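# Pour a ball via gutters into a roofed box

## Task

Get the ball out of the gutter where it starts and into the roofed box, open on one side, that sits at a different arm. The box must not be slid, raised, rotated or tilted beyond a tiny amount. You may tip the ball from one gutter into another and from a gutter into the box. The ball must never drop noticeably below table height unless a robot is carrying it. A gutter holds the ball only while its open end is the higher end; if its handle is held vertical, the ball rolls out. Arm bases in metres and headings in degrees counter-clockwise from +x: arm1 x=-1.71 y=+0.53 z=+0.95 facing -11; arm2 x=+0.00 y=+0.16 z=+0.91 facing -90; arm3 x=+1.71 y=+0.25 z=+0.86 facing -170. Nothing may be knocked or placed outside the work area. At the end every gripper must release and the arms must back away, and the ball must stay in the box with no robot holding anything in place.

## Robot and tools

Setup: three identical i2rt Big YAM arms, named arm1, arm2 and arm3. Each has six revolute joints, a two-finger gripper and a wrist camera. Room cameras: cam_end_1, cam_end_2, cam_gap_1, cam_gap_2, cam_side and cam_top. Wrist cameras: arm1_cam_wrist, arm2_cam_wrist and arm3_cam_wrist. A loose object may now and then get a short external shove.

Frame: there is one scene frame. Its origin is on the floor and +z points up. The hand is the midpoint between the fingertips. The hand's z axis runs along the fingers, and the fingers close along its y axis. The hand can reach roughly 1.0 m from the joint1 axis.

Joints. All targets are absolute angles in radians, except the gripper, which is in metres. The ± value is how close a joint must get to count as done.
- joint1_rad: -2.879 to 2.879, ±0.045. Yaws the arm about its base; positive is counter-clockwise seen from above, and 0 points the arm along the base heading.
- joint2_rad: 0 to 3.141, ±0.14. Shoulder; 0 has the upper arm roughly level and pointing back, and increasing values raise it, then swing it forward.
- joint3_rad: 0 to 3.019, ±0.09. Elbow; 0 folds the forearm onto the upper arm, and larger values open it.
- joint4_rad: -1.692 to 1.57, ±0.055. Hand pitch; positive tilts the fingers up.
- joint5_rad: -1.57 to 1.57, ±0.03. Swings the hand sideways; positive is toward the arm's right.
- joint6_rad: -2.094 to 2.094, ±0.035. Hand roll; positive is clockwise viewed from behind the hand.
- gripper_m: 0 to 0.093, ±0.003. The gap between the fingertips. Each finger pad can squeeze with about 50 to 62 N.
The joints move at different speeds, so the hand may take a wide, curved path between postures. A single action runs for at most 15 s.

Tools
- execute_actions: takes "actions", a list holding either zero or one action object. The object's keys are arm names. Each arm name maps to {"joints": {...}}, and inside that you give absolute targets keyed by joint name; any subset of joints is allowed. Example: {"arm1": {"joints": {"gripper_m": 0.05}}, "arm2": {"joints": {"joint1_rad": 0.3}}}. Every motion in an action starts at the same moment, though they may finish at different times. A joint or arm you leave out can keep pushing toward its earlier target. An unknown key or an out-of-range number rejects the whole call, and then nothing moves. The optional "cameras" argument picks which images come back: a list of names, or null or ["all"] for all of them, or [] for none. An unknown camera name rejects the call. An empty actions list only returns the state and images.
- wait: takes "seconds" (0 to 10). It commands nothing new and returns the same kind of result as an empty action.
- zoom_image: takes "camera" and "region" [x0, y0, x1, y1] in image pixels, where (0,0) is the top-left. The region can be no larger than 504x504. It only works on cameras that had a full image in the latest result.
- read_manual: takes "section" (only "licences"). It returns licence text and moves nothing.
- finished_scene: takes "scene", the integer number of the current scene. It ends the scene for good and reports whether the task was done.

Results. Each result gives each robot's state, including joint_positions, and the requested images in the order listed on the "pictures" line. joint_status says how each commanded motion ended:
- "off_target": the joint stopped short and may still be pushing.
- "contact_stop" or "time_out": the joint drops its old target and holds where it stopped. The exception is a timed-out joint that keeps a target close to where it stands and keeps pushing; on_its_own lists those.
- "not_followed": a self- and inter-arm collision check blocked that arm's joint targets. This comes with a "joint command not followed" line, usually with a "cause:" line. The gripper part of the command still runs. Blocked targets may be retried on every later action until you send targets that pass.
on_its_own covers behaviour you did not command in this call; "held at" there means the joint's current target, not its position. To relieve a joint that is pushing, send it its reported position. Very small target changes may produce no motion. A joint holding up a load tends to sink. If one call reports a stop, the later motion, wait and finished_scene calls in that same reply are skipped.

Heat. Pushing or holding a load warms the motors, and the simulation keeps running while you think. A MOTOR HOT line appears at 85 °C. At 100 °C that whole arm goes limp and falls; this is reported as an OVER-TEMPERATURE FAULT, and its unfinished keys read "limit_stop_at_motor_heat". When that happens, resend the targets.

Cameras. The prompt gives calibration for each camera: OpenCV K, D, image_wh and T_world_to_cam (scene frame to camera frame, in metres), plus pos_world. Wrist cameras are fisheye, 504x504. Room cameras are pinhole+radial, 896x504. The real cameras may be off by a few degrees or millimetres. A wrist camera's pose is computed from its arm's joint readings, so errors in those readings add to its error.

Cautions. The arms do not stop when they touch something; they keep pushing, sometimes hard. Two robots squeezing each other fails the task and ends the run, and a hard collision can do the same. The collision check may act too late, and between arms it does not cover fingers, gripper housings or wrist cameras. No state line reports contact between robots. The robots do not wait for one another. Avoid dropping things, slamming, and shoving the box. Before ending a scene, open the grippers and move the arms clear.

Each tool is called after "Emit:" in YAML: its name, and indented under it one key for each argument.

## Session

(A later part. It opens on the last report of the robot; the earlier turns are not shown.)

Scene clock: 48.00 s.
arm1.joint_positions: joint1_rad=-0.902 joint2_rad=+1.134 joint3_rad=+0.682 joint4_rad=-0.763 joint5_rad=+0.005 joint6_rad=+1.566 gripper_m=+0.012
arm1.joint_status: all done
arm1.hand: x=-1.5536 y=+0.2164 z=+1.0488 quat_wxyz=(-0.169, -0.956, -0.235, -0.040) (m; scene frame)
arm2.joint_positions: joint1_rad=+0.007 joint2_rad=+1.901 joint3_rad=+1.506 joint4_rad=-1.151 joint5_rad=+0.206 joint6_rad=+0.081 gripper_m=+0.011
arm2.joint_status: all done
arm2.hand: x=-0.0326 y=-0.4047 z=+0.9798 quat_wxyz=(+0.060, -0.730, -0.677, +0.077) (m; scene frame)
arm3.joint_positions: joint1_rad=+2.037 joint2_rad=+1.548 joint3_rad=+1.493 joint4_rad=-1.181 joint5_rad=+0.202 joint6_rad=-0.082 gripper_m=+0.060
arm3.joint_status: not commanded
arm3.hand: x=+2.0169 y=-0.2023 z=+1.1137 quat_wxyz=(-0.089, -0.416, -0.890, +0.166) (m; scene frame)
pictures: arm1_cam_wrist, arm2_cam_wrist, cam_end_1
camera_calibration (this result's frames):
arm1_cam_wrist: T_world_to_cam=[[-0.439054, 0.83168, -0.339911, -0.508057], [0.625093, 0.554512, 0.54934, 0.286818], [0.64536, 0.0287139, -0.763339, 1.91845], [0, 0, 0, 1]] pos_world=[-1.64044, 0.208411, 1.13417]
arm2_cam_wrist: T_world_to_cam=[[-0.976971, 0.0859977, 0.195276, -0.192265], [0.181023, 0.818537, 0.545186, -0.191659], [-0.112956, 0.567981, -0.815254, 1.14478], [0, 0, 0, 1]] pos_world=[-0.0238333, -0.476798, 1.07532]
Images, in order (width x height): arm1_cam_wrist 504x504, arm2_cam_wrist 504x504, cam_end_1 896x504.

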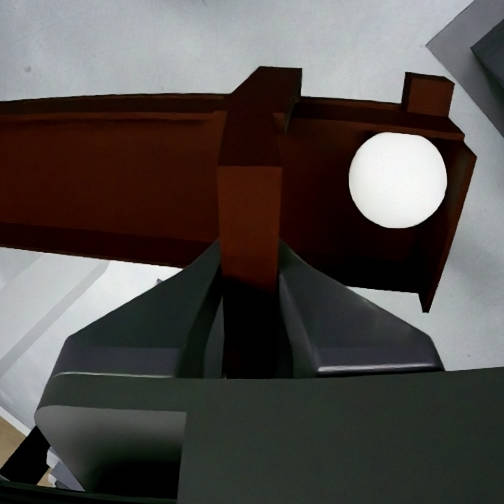

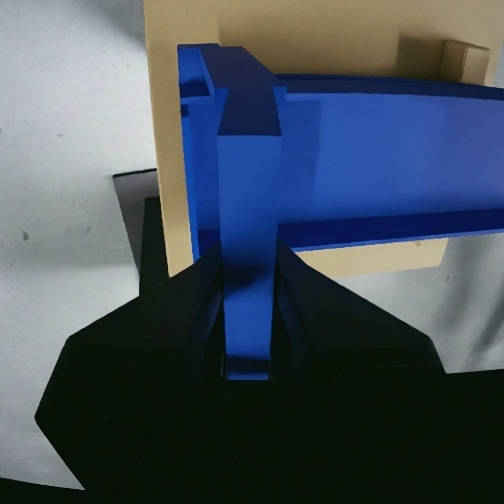

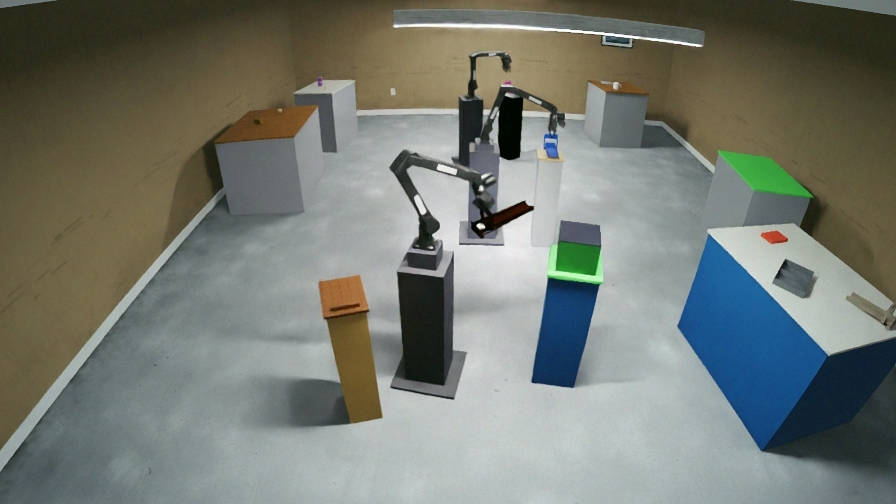

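Emit:
execute_actions:
  actions:
    - {"arm1":{"joints":{"joint1_rad":-1.30,"joint2_rad":1.19}},"arm2":{"joints":{"joint1_rad":-0.008,"joint2_rad":1.905}}}
  cameras: ["cam_top","cam_end_1","cam_side"]

Emit:
zoom_image:
  camera: "cam_top"
  region: [120,180,250,310]

Emit:
zoom_image:
  camera: "cam_end_1"
  region: [460,180,630,300]

Emit:
zoom_image:
  camera: "cam_side"
  region: [190,210,290,290]

Scene clock: 50.67 s.
arm1.joint_positions: joint1_rad=-1.300 joint2_rad=+1.204 joint3_rad=+0.682 joint4_rad=-0.763 joint5_rad=+0.003 joint6_rad=+1.566 gripper_m=+0.012
arm1.joint_status: all done
arm1.hand: x=-1.6873 y=+0.1812 z=+1.0252 quat_wxyz=(-0.138, -0.989, -0.043, -0.004) (m; scene frame)
arm2.joint_positions: joint1_rad=+0.003 joint2_rad=+1.901 joint3_rad=+1.506 joint4_rad=-1.151 joint5_rad=+0.206 joint6_rad=+0.081 gripper_m=+0.011
arm2.joint_status: all done
arm2.hand: x=-0.0347 y=-0.4046 z=+0.9798 quat_wxyz=(+0.060, -0.731, -0.675, +0.077) (m; scene frame)
arm3.joint_positions: joint1_rad=+2.037 joint2_rad=+1.548 joint3_rad=+1.493 joint4_rad=-1.181 joint5_rad=+0.202 joint6_rad=-0.082 gripper_m=+0.060
arm3.joint_status: not commanded
arm3.hand: x=+2.0169 y=-0.2023 z=+1.1137 quat_wxyz=(-0.089, -0.416, -0.890, +0.166) (m; scene frame)
pictures: cam_end_1, cam_side, cam_top
Images, in order (width x height): cam_end_1 896x504, cam_side 896x504, cam_top 896x504.

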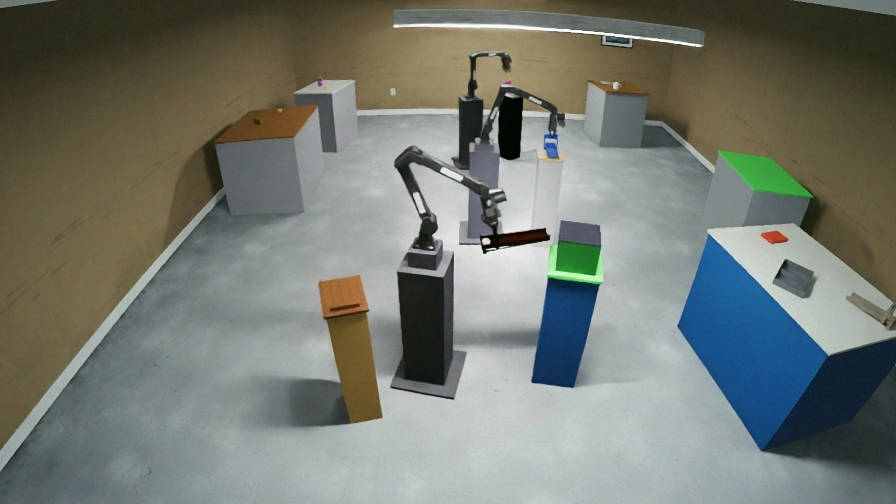

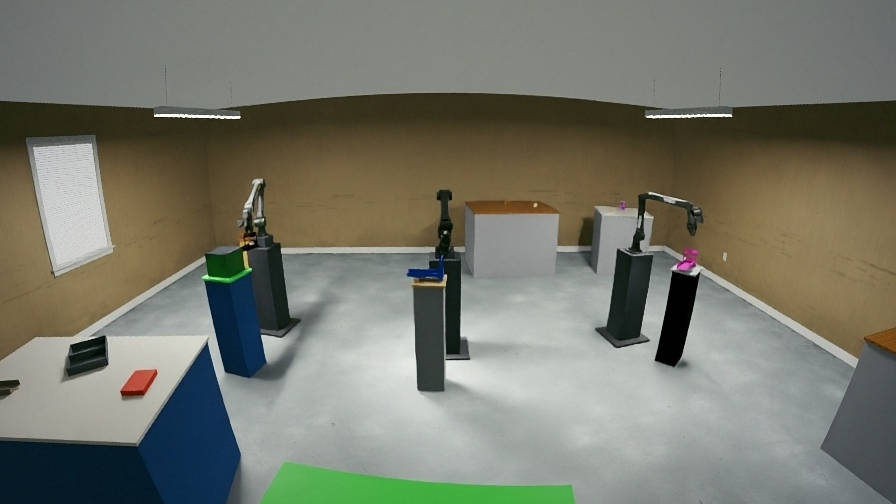

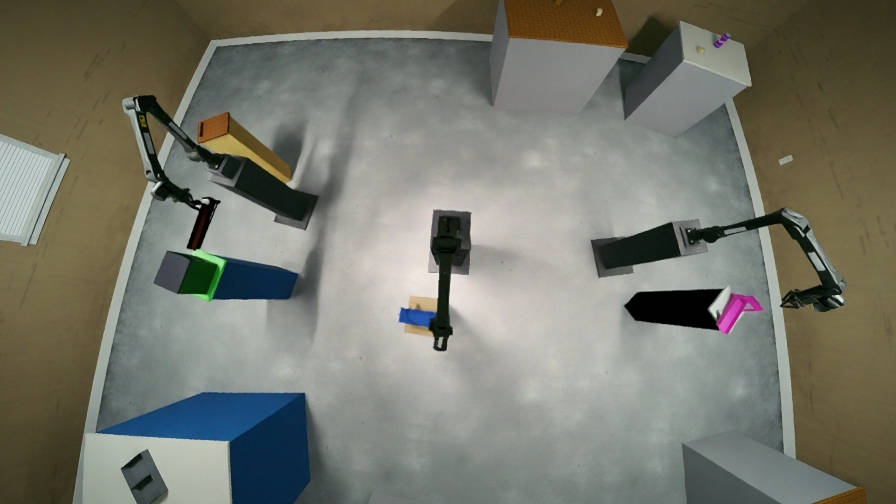

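Region (120, 180, 250, 310) of cam_top's 896x504 image, scaled by 3.877, with more detail than that image has.

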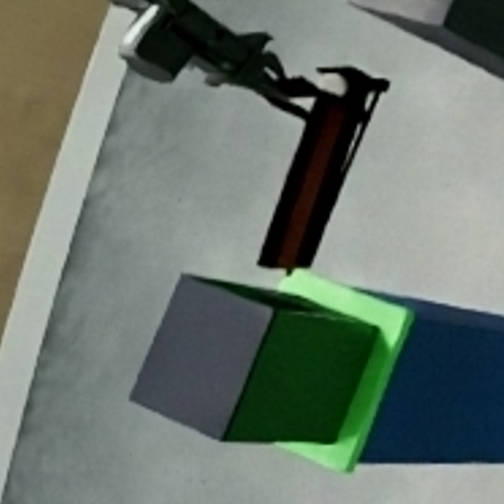

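Region (460, 180, 630, 300) of cam_end_1's 896x504 image, scaled by 2.965, with more detail than that image has; it fills the top 356 rows of this view, and the rest is white.

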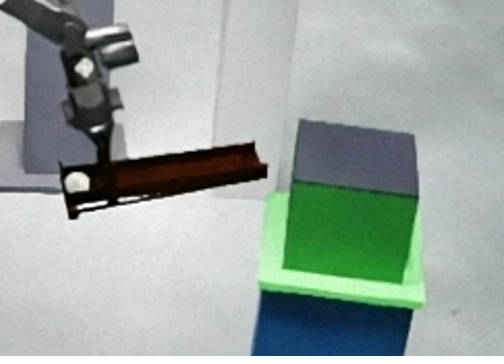

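Region (190, 210, 290, 290) of cam_side's 896x504 image, scaled by 5.040, with more detail than that image has; it fills the top 403 rows of this view, and the rest is white.

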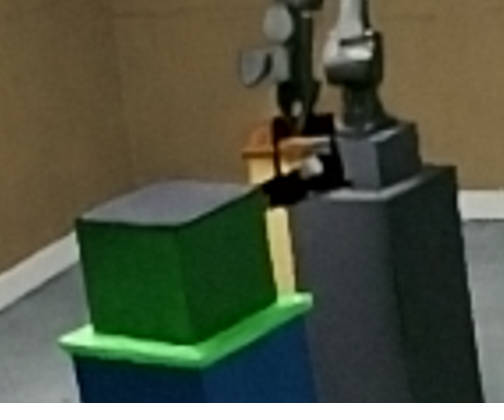

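Emit:
execute_actions:
  actions:
    - {"arm1":{"joints":{"joint1_rad":-1.37,"joint2_rad":1.32,"joint3_rad":0.82,"joint4_rad":-0.725}},"arm2":{"joints":{"joint2_rad":1.925}}}
  cameras: ["cam_top","cam_end_1"]

Emit:
zoom_image:
  camera: "cam_top"
  region: [120,180,250,310]

Emit:
zoom_image:
  camera: "cam_end_1"
  region: [460,180,630,300]

Scene clock: 52.53 s.
arm1.joint_positions: joint1_rad=-1.369 joint2_rad=+1.336 joint3_rad=+0.753 joint4_rad=-0.741 joint5_rad=+0.001 joint6_rad=+1.566 gripper_m=+0.012
arm1.joint_status: all done
arm1.hand: x=-1.7107 y=+0.1513 z=+1.0092 quat_wxyz=(-0.119, -0.993, -0.009, +0.000) (m; scene frame)
arm2.joint_positions: joint1_rad=+0.003 joint2_rad=+1.913 joint3_rad=+1.506 joint4_rad=-1.151 joint5_rad=+0.208 joint6_rad=+0.081 gripper_m=+0.011
arm2.joint_status: all done
arm2.hand: x=-0.0351 y=-0.4039 z=+0.9734 quat_wxyz=(+0.065, -0.731, -0.676, +0.074) (m; scene frame)
arm3.joint_positions: joint1_rad=+2.037 joint2_rad=+1.548 joint3_rad=+1.493 joint4_rad=-1.181 joint5_rad=+0.202 joint6_rad=-0.082 gripper_m=+0.060
arm3.joint_status: not commanded
arm3.hand: x=+2.0169 y=-0.2023 z=+1.1137 quat_wxyz=(-0.089, -0.416, -0.890, +0.166) (m; scene frame)
pictures: cam_end_1, cam_top
Images, in order (width x height): cam_end_1 896x504, cam_top 896x504.

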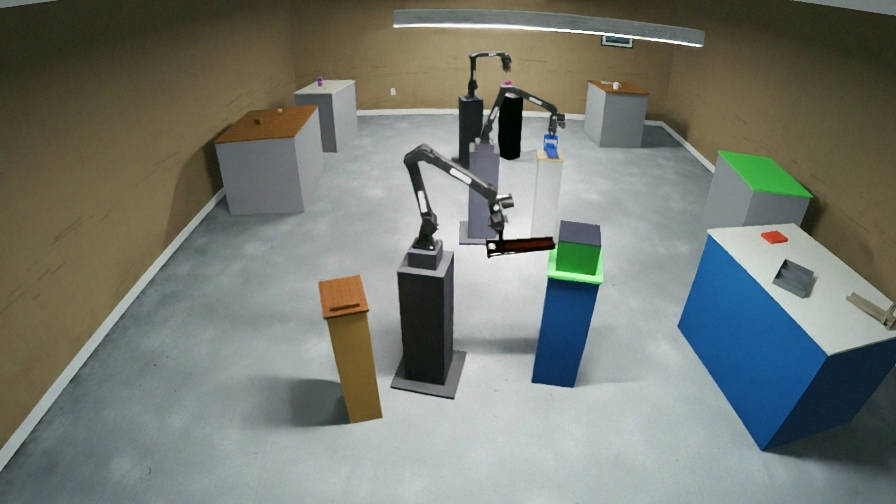

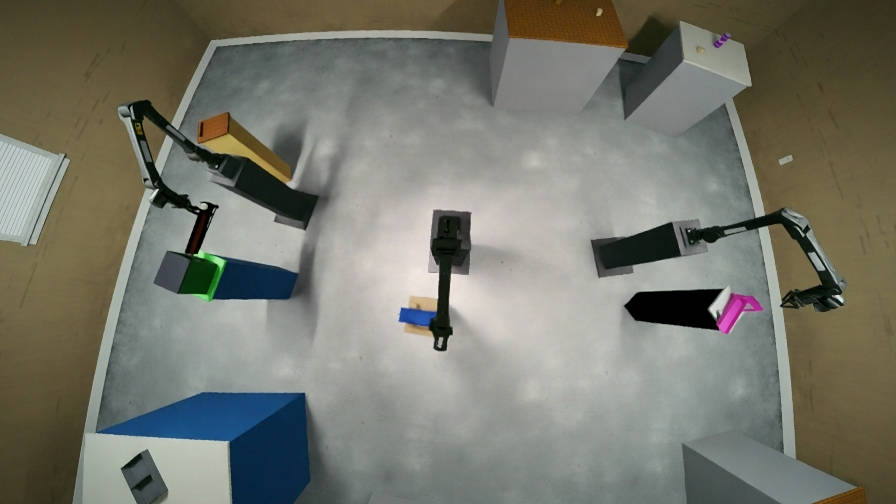

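Region (120, 180, 250, 310) of cam_top's 896x504 image, scaled by 3.877, with more detail than that image has.

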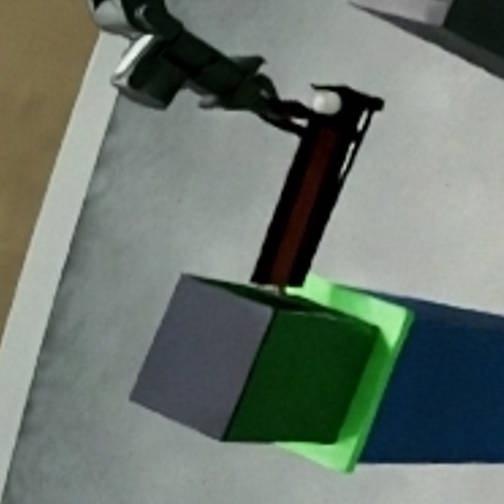

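Region (460, 180, 630, 300) of cam_end_1's 896x504 image, scaled by 2.965, with more detail than that image has; it fills the top 356 rows of this view, and the rest is white.

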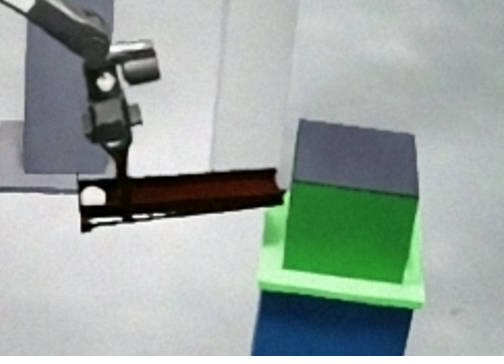

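Emit:
execute_actions:
  actions:
    - {"arm1":{"joints":{"joint2_rad":1.29,"joint3_rad":0.85,"joint4_rad":-0.81}},"arm2":{"joints":{"gripper_m":0.06}}}
  cameras: ["cam_end_1","cam_top"]

Emit:
zoom_image:
  camera: "cam_end_1"
  region: [460,180,630,300]

Emit:
zoom_image:
  camera: "cam_top"
  region: [120,180,250,310]

Scene clock: 55.83 s.
arm1.joint_positions: joint1_rad=-1.369 joint2_rad=+1.310 joint3_rad=+0.781 joint4_rad=-0.808 joint5_rad=+0.001 joint6_rad=+1.566 gripper_m=+0.012
arm1.joint_status: all done
arm1.hand: x=-1.7107 y=+0.1531 z=+1.0253 quat_wxyz=(-0.113, -0.994, -0.009, +0.000) (m; scene frame)
arm2.joint_positions: joint1_rad=+0.003 joint2_rad=+1.913 joint3_rad=+1.506 joint4_rad=-1.151 joint5_rad=+0.208 joint6_rad=+0.081 gripper_m=+0.060
arm2.joint_status: all done
arm2.hand: x=-0.0350 y=-0.4039 z=+0.9734 quat_wxyz=(+0.065, -0.731, -0.676, +0.074) (m; scene frame)
arm3.joint_positions: joint1_rad=+2.037 joint2_rad=+1.548 joint3_rad=+1.493 joint4_rad=-1.181 joint5_rad=+0.202 joint6_rad=-0.082 gripper_m=+0.060
arm3.joint_status: not commanded
arm3.hand: x=+2.0169 y=-0.2023 z=+1.1137 quat_wxyz=(-0.089, -0.416, -0.890, +0.166) (m; scene frame)
pictures: cam_end_1, cam_top
Images, in order (width x height): cam_end_1 896x504, cam_top 896x504.

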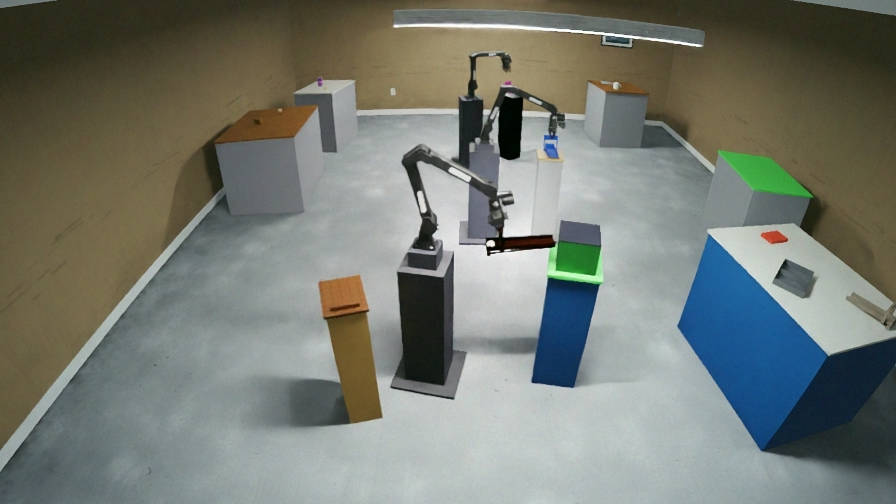

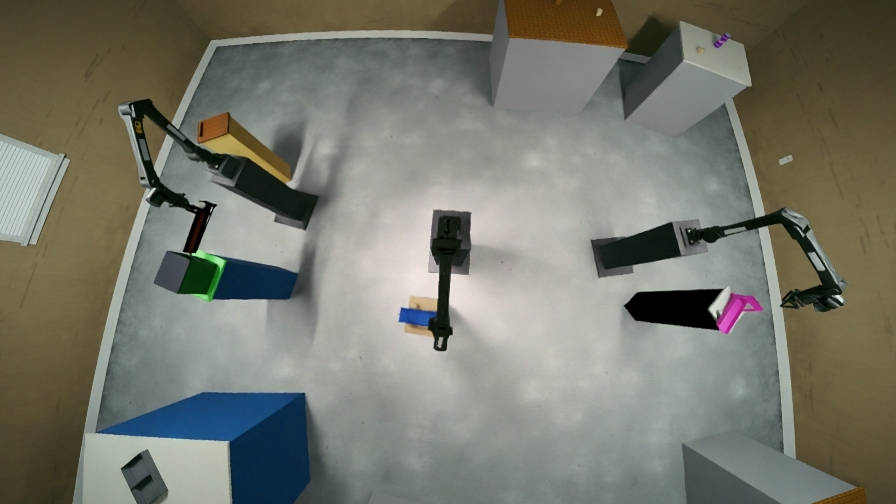

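Region (460, 180, 630, 300) of cam_end_1's 896x504 image, scaled by 2.965, with more detail than that image has; it fills the top 356 rows of this view, and the rest is white.

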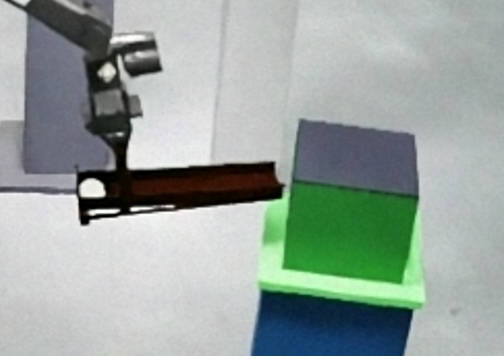

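Region (120, 180, 250, 310) of cam_top's 896x504 image, scaled by 3.877, with more detail than that image has.

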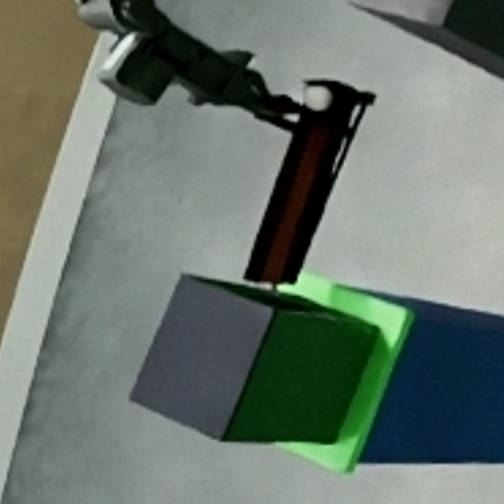

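Emit:
execute_actions:
  actions:
    - {"arm1":{"joints":{"joint2_rad":1.355,"joint3_rad":0.938}},"arm2":{"joints":{"joint2_rad":1.7}}}
  cameras: ["cam_end_1","cam_top","arm1_cam_wrist"]

Emit:
zoom_image:
  camera: "cam_end_1"
  region: [460,180,630,300]

Emit:
zoom_image:
  camera: "cam_top"
  region: [120,180,250,310]

Scene clock: 58.27 s.
arm1.joint_positions: joint1_rad=-1.369 joint2_rad=+1.365 joint3_rad=+0.876 joint4_rad=-0.815 joint5_rad=+0.001 joint6_rad=+1.566 gripper_m=+0.012
arm1.joint_status: all done
arm1.hand: x=-1.7102 y=+0.1169 z=+1.0413 quat_wxyz=(-0.129, -0.992, -0.009, +0.000) (m; scene frame)
arm2.joint_positions: joint1_rad=+0.003 joint2_rad=+1.684 joint3_rad=+1.506 joint4_rad=-1.151 joint5_rad=+0.208 joint6_rad=+0.081 gripper_m=+0.060
arm2.joint_status: all done
arm2.hand: x=-0.0365 y=-0.4043 z=+1.0981 quat_wxyz=(-0.019, -0.734, -0.662, +0.150) (m; scene frame)
arm3.joint_positions: joint1_rad=+2.037 joint2_rad=+1.548 joint3_rad=+1.493 joint4_rad=-1.181 joint5_rad=+0.202 joint6_rad=-0.082 gripper_m=+0.060
arm3.joint_status: not commanded
arm3.hand: x=+2.0169 y=-0.2023 z=+1.1137 quat_wxyz=(-0.089, -0.416, -0.890, +0.166) (m; scene frame)
pictures: arm1_cam_wrist, cam_end_1, cam_top
camera_calibration (this result's frames):
arm1_cam_wrist: T_world_to_cam=[[-0.0199621, 0.967054, -0.253789, 0.114597], [0.80814, 0.16506, 0.565389, 0.785873], [0.588652, -0.193811, -0.78481, 1.96803], [0, 0, 0, 1]] pos_world=[-1.79129, 0.140887, 1.12929]
Images, in order (width x height): arm1_cam_wrist 504x504, cam_end_1 896x504, cam_top 896x504.

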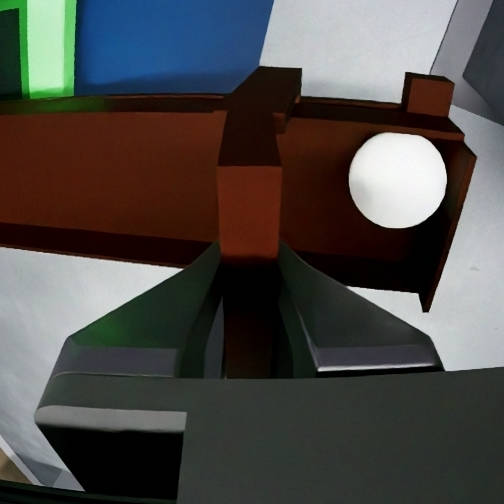

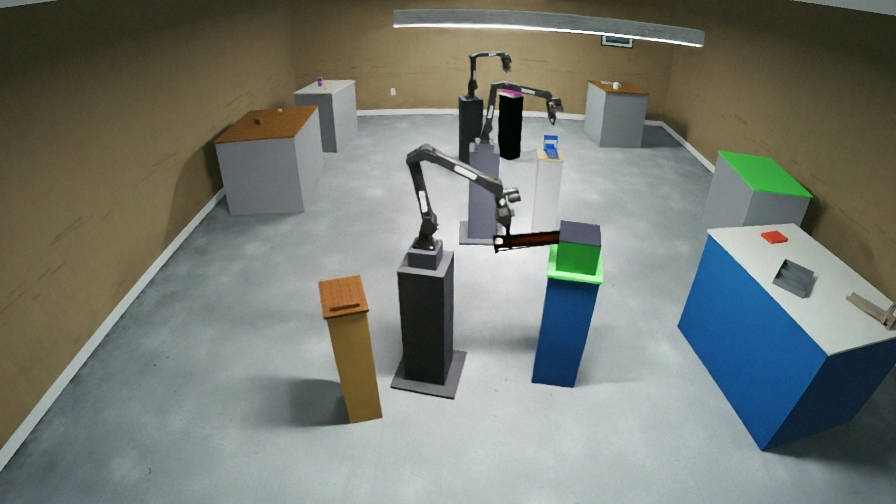

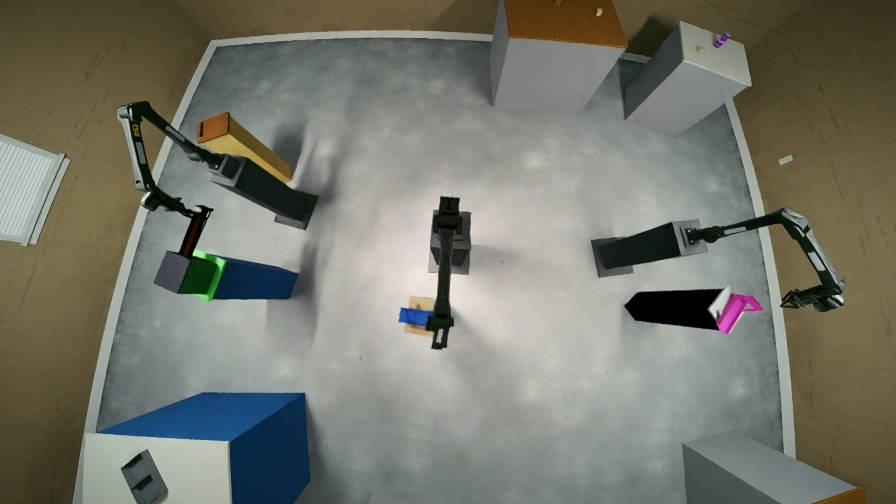

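Region (460, 180, 630, 300) of cam_end_1's 896x504 image, scaled by 2.965, with more detail than that image has; it fills the top 356 rows of this view, and the rest is white.

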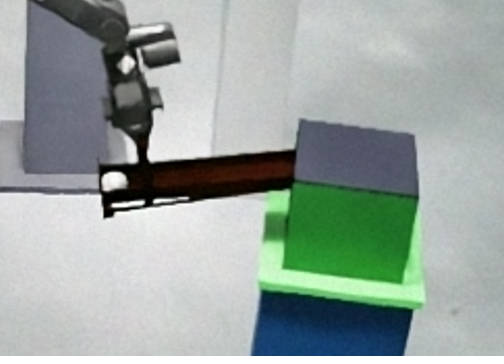

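Region (120, 180, 250, 310) of cam_top's 896x504 image, scaled by 3.877, with more detail than that image has.

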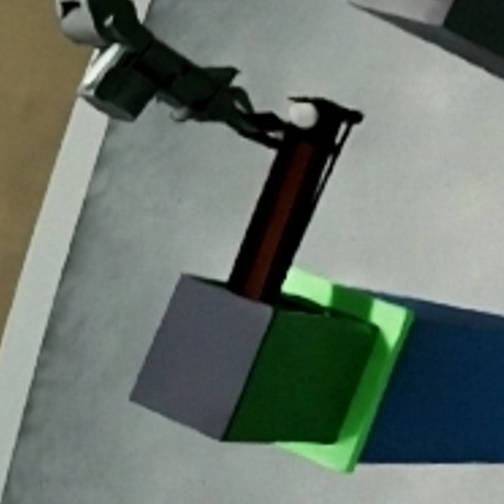

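Emit:
execute_actions:
  actions:
    - {"arm1":{"joints":{"joint2_rad":1.457,"joint3_rad":1.06,"joint4_rad":-0.878}},"arm2":{"joints":{"joint2_rad":1.6}}}
  cameras: ["cam_end_1","cam_top"]

Emit:
zoom_image:
  camera: "cam_end_1"
  region: [460,180,630,300]

Emit:
zoom_image:
  camera: "cam_top"
  region: [120,180,250,310]

Scene clock: 60.20 s.
arm1.joint_positions: joint1_rad=-1.369 joint2_rad=+1.473 joint3_rad=+0.992 joint4_rad=-0.876 joint5_rad=+0.001 joint6_rad=+1.566 gripper_m=+0.012
arm1.joint_status: all done
arm1.hand: x=-1.7098 y=+0.0865 z=+1.0396 quat_wxyz=(-0.103, -0.995, -0.009, +0.000) (m; scene frame)
arm2.joint_positions: joint1_rad=+0.003 joint2_rad=+1.616 joint3_rad=+1.506 joint4_rad=-1.151 joint5_rad=+0.208 joint6_rad=+0.081 gripper_m=+0.060
arm2.joint_status: all done
arm2.hand: x=-0.0369 y=-0.3989 z=+1.1351 quat_wxyz=(-0.044, -0.733, -0.656, +0.172) (m; scene frame)
arm3.joint_positions: joint1_rad=+2.037 joint2_rad=+1.548 joint3_rad=+1.493 joint4_rad=-1.181 joint5_rad=+0.202 joint6_rad=-0.082 gripper_m=+0.060
arm3.joint_status: not commanded
arm3.hand: x=+2.0169 y=-0.2023 z=+1.1137 quat_wxyz=(-0.089, -0.416, -0.890, +0.166) (m; scene frame)
pictures: cam_end_1, cam_top
Images, in order (width x height): cam_end_1 896x504, cam_top 896x504.

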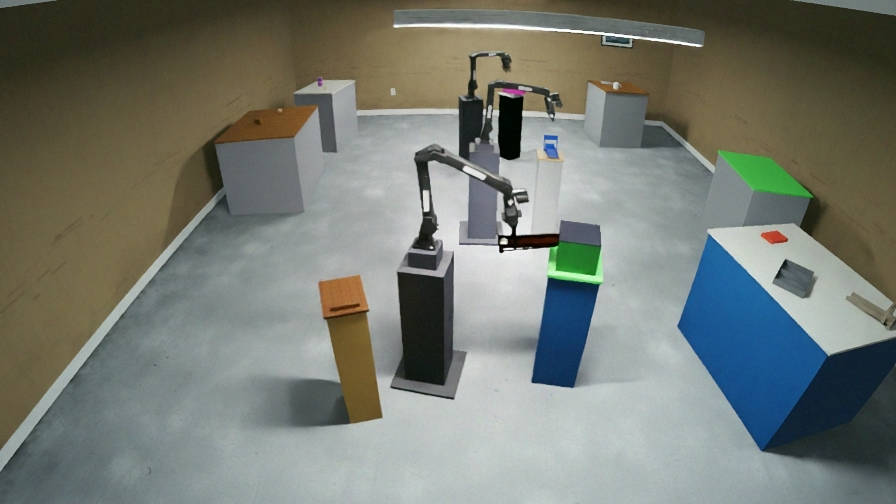

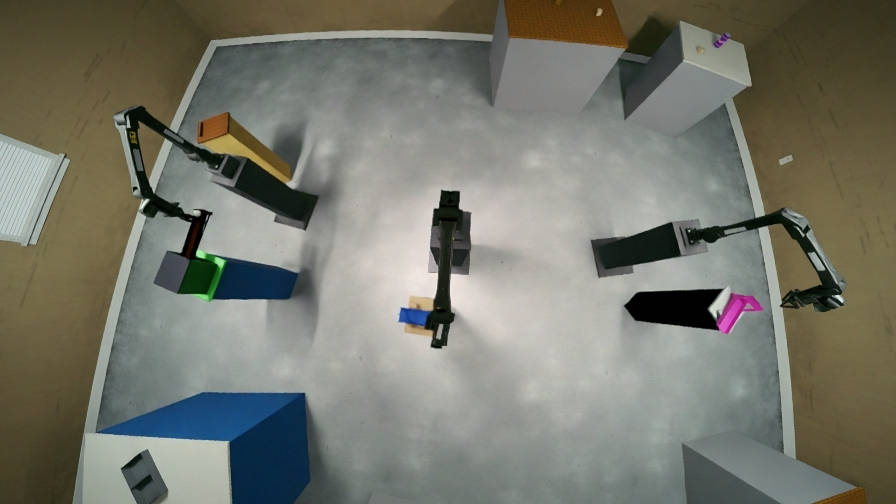

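Region (460, 180, 630, 300) of cam_end_1's 896x504 image, scaled by 2.965, with more detail than that image has; it fills the top 356 rows of this view, and the rest is white.

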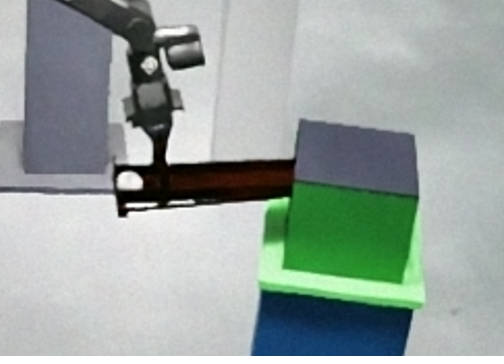

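Region (120, 180, 250, 310) of cam_top's 896x504 image, scaled by 3.877, with more detail than that image has.

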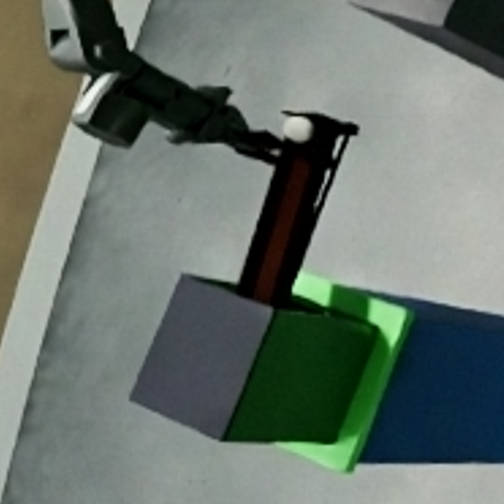

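Emit:
execute_actions:
  actions:
    - {"arm1":{"joints":{"joint2_rad":1.503,"joint3_rad":1.155,"joint4_rad":-0.975}}}
  cameras: []

Emit:
execute_actions:
  actions:
    - {"arm1":{"joints":{"joint2_rad":1.548,"joint3_rad":1.246,"joint4_rad":-1.075}}}
  cameras: []

Emit:
wait:
  seconds: 2.5

Emit:
zoom_image:
  camera: "cam_end_1"
  region: [460,180,630,300]

Emit:
zoom_image:
  camera: "cam_top"
  region: [120,180,250,310]

Scene clock: 62.00 s.
arm1.joint_positions: joint1_rad=-1.369 joint2_rad=+1.513 joint3_rad=+1.089 joint4_rad=-0.971 joint5_rad=+0.001 joint6_rad=+1.566 gripper_m=+0.012
arm1.joint_status: all done
arm1.hand: x=-1.7096 y=+0.0708 z=+1.0558 quat_wxyz=(-0.084, -0.996, -0.009, +0.000) (m; scene frame)
arm2.joint_positions: joint1_rad=+0.003 joint2_rad=+1.616 joint3_rad=+1.506 joint4_rad=-1.151 joint5_rad=+0.208 joint6_rad=+0.081 gripper_m=+0.060
arm2.joint_status: not commanded
arm2.hand: x=-0.0369 y=-0.3989 z=+1.1351 quat_wxyz=(-0.044, -0.733, -0.656, +0.172) (m; scene frame)
arm3.joint_positions: joint1_rad=+2.037 joint2_rad=+1.548 joint3_rad=+1.493 joint4_rad=-1.181 joint5_rad=+0.202 joint6_rad=-0.082 gripper_m=+0.060
arm3.joint_status: not commanded
arm3.hand: x=+2.0169 y=-0.2023 z=+1.1137 quat_wxyz=(-0.089, -0.416, -0.890, +0.166) (m; scene frame)
pictures: none
No camera images: the call's "cameras" was empty. Leave "cameras" out to get every camera's image.

Scene clock: 62.90 s.
arm1.joint_positions: joint1_rad=-1.369 joint2_rad=+1.559 joint3_rad=+1.177 joint4_rad=-1.071 joint5_rad=+0.001 joint6_rad=+1.566 gripper_m=+0.012
arm1.joint_status: all done
arm1.hand: x=-1.7095 y=+0.0610 z=+1.0657 quat_wxyz=(-0.055, -0.998, -0.009, +0.000) (m; scene frame)
arm2.joint_positions: joint1_rad=+0.003 joint2_rad=+1.616 joint3_rad=+1.506 joint4_rad=-1.151 joint5_rad=+0.208 joint6_rad=+0.081 gripper_m=+0.060
arm2.joint_status: not commanded
arm2.hand: x=-0.0369 y=-0.3989 z=+1.1351 quat_wxyz=(-0.044, -0.733, -0.656, +0.172) (m; scene frame)
arm3.joint_positions: joint1_rad=+2.037 joint2_rad=+1.548 joint3_rad=+1.493 joint4_rad=-1.181 joint5_rad=+0.202 joint6_rad=-0.082 gripper_m=+0.060
arm3.joint_status: not commanded
arm3.hand: x=+2.0169 y=-0.2023 z=+1.1137 quat_wxyz=(-0.089, -0.416, -0.890, +0.166) (m; scene frame)
pictures: none
No camera images: the call's "cameras" was empty. Leave "cameras" out to get every camera's image.

Scene clock: 65.40 s.
arm1.joint_positions: joint1_rad=-1.369 joint2_rad=+1.559 joint3_rad=+1.177 joint4_rad=-1.074 joint5_rad=+0.001 joint6_rad=+1.566 gripper_m=+0.012
arm1.joint_status: all done
arm1.hand: x=-1.7095 y=+0.0618 z=+1.0656 quat_wxyz=(-0.053, -0.999, -0.009, +0.000) (m; scene frame)
arm2.joint_positions: joint1_rad=+0.003 joint2_rad=+1.616 joint3_rad=+1.506 joint4_rad=-1.151 joint5_rad=+0.208 joint6_rad=+0.081 gripper_m=+0.060
arm2.joint_status: not commanded
arm2.hand: x=-0.0369 y=-0.3989 z=+1.1351 quat_wxyz=(-0.044, -0.733, -0.656, +0.172) (m; scene frame)
arm3.joint_positions: joint1_rad=+2.037 joint2_rad=+1.548 joint3_rad=+1.493 joint4_rad=-1.181 joint5_rad=+0.202 joint6_rad=-0.082 gripper_m=+0.060
arm3.joint_status: not commanded
arm3.hand: x=+2.0169 y=-0.2023 z=+1.1137 quat_wxyz=(-0.089, -0.416, -0.890, +0.166) (m; scene frame)
wait: 2.50 s; at rest by 0.27 s
pictures: arm1_cam_wrist, arm2_cam_wrist, arm3_cam_wrist, cam_end_1, cam_end_2, cam_gap_1, cam_gap_2, cam_side, cam_top
camera_calibration (this result's frames):
arm1_cam_wrist: T_world_to_cam=[[-0.0203627, 0.994348, -0.104202, 0.0123044], [0.80927, 0.0775932, 0.58229, 0.76995], [0.587084, -0.0724704, -0.806276, 1.98875], [0, 0, 0, 1]] pos_world=[-1.79041, 0.0721474, 1.15643]
arm2_cam_wrist: T_world_to_cam=[[-0.975949, 0.144598, 0.163139, -0.167446], [0.187937, 0.937294, 0.293531, 0.0529245], [-0.110465, 0.317131, -0.941926, 1.31144], [0, 0, 0, 1]] pos_world=[-0.0284973, -0.441291, 1.24706]
arm3_cam_wrist: T_world_to_cam=[[-0.771347, -0.592039, 0.233483, 1.17092], [-0.526183, 0.799643, 0.289315, 0.904262], [-0.357989, 0.100307, -0.928322, 1.8969], [0, 0, 0, 1]] pos_world=[2.05806, -0.22013, 1.22593]
Images, in order (width x height): arm1_cam_wrist 504x504, arm2_cam_wrist 504x504, arm3_cam_wrist 504x504, cam_end_1 896x504, cam_end_2 896x504, cam_gap_1 896x504, cam_gap_2 896x504, cam_side 896x504, cam_top 896x504.

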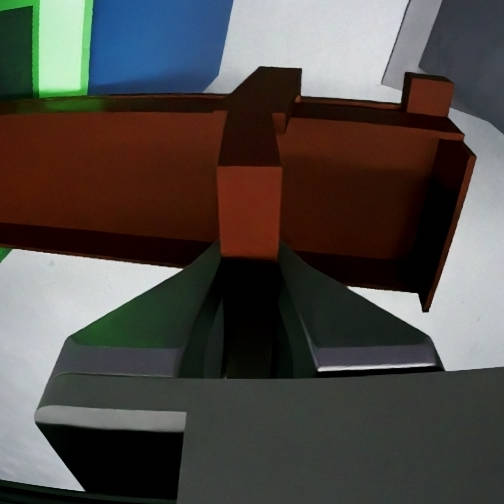

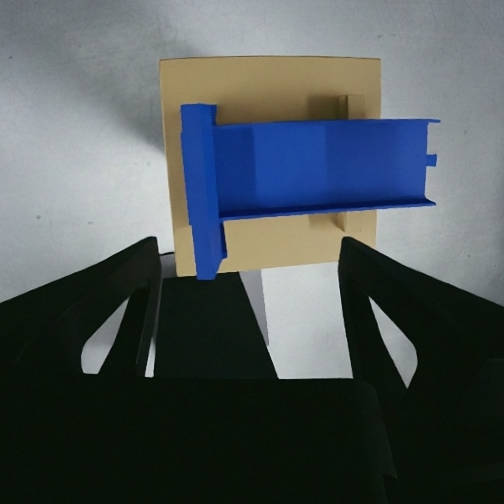

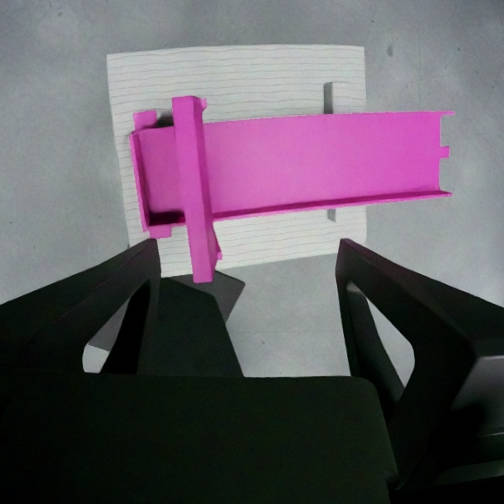

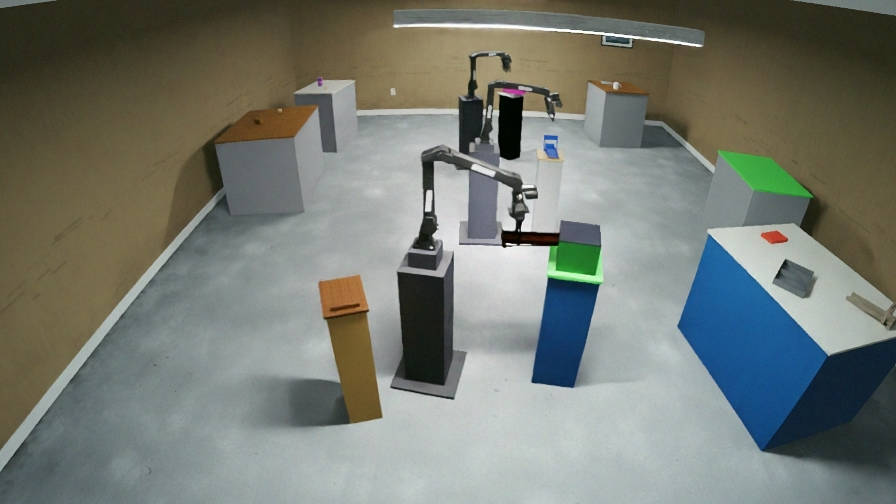

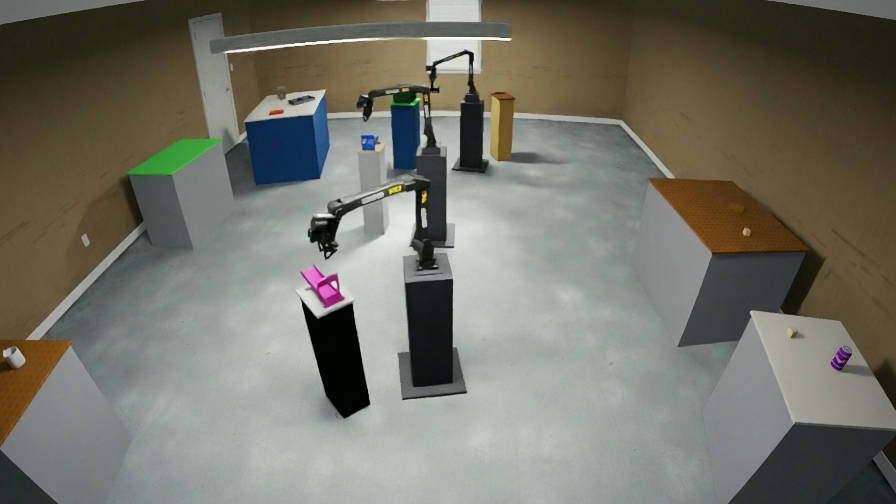

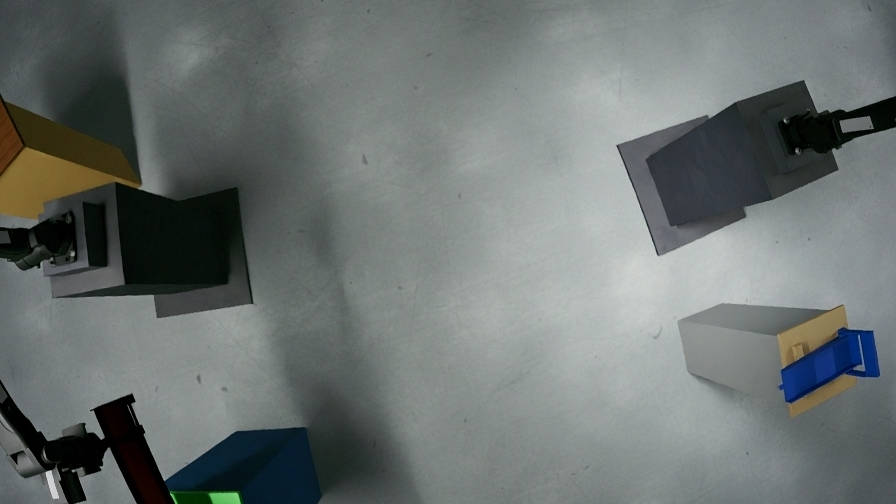

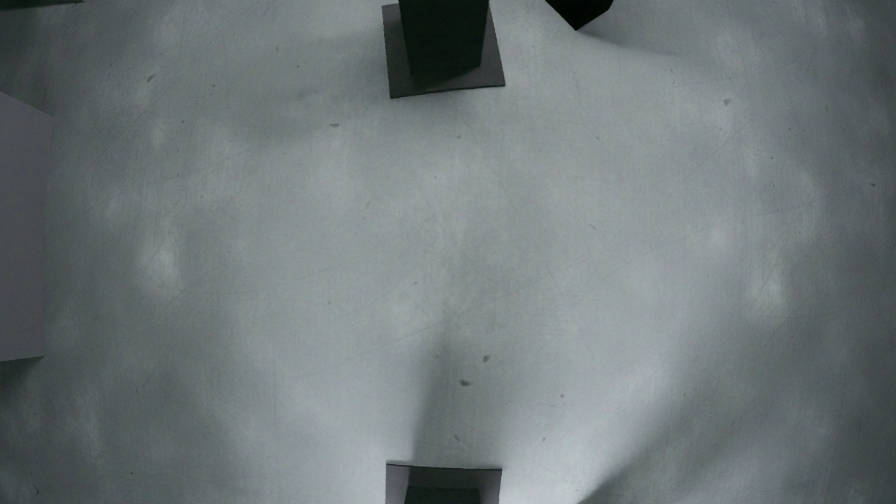

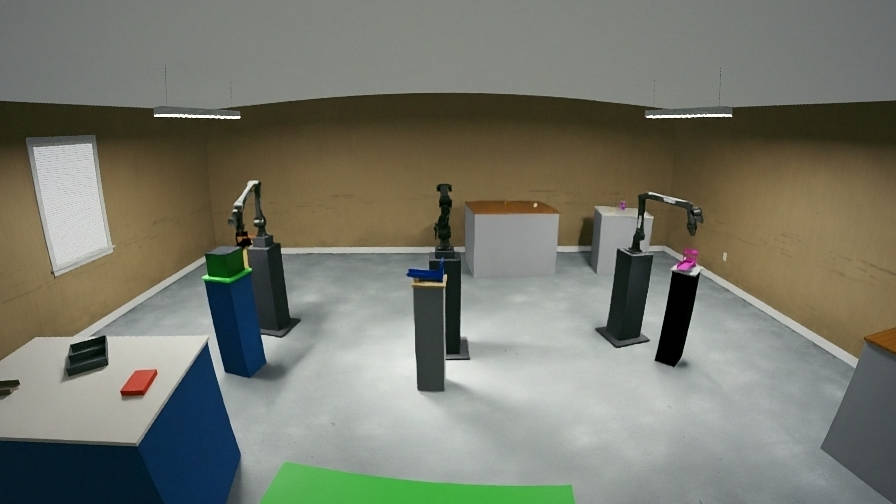

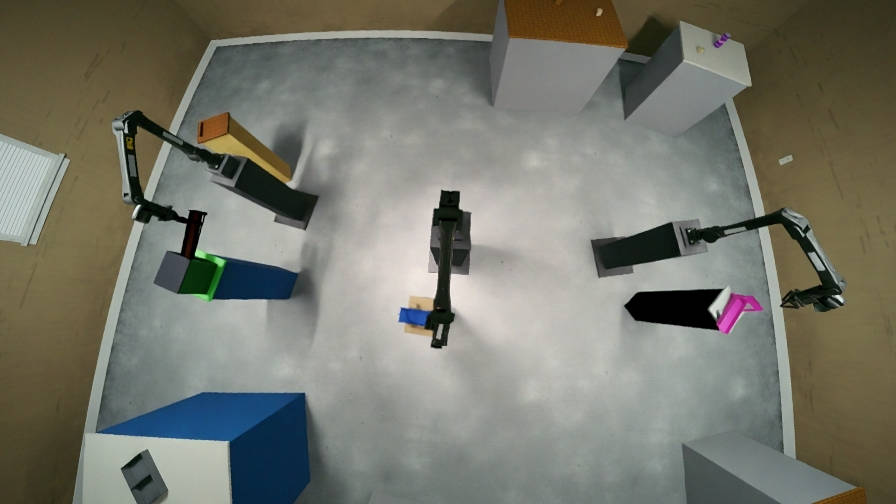

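Region (460, 180, 630, 300) of cam_end_1's 896x504 image, scaled by 2.965, with more detail than that image has; it fills the top 356 rows of this view, and the rest is white.

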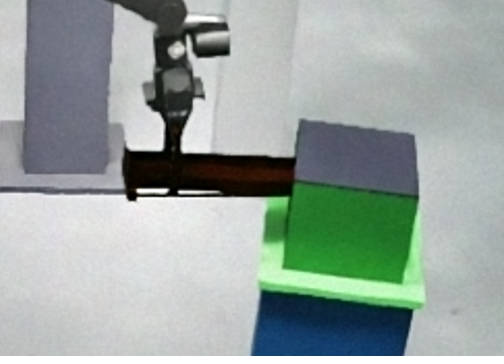

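Region (120, 180, 250, 310) of cam_top's 896x504 image, scaled by 3.877, with more detail than that image has.

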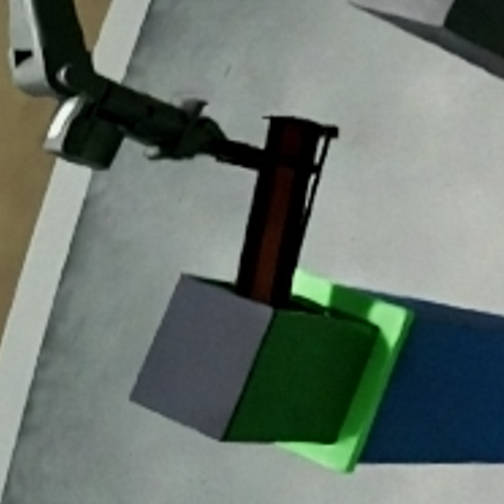

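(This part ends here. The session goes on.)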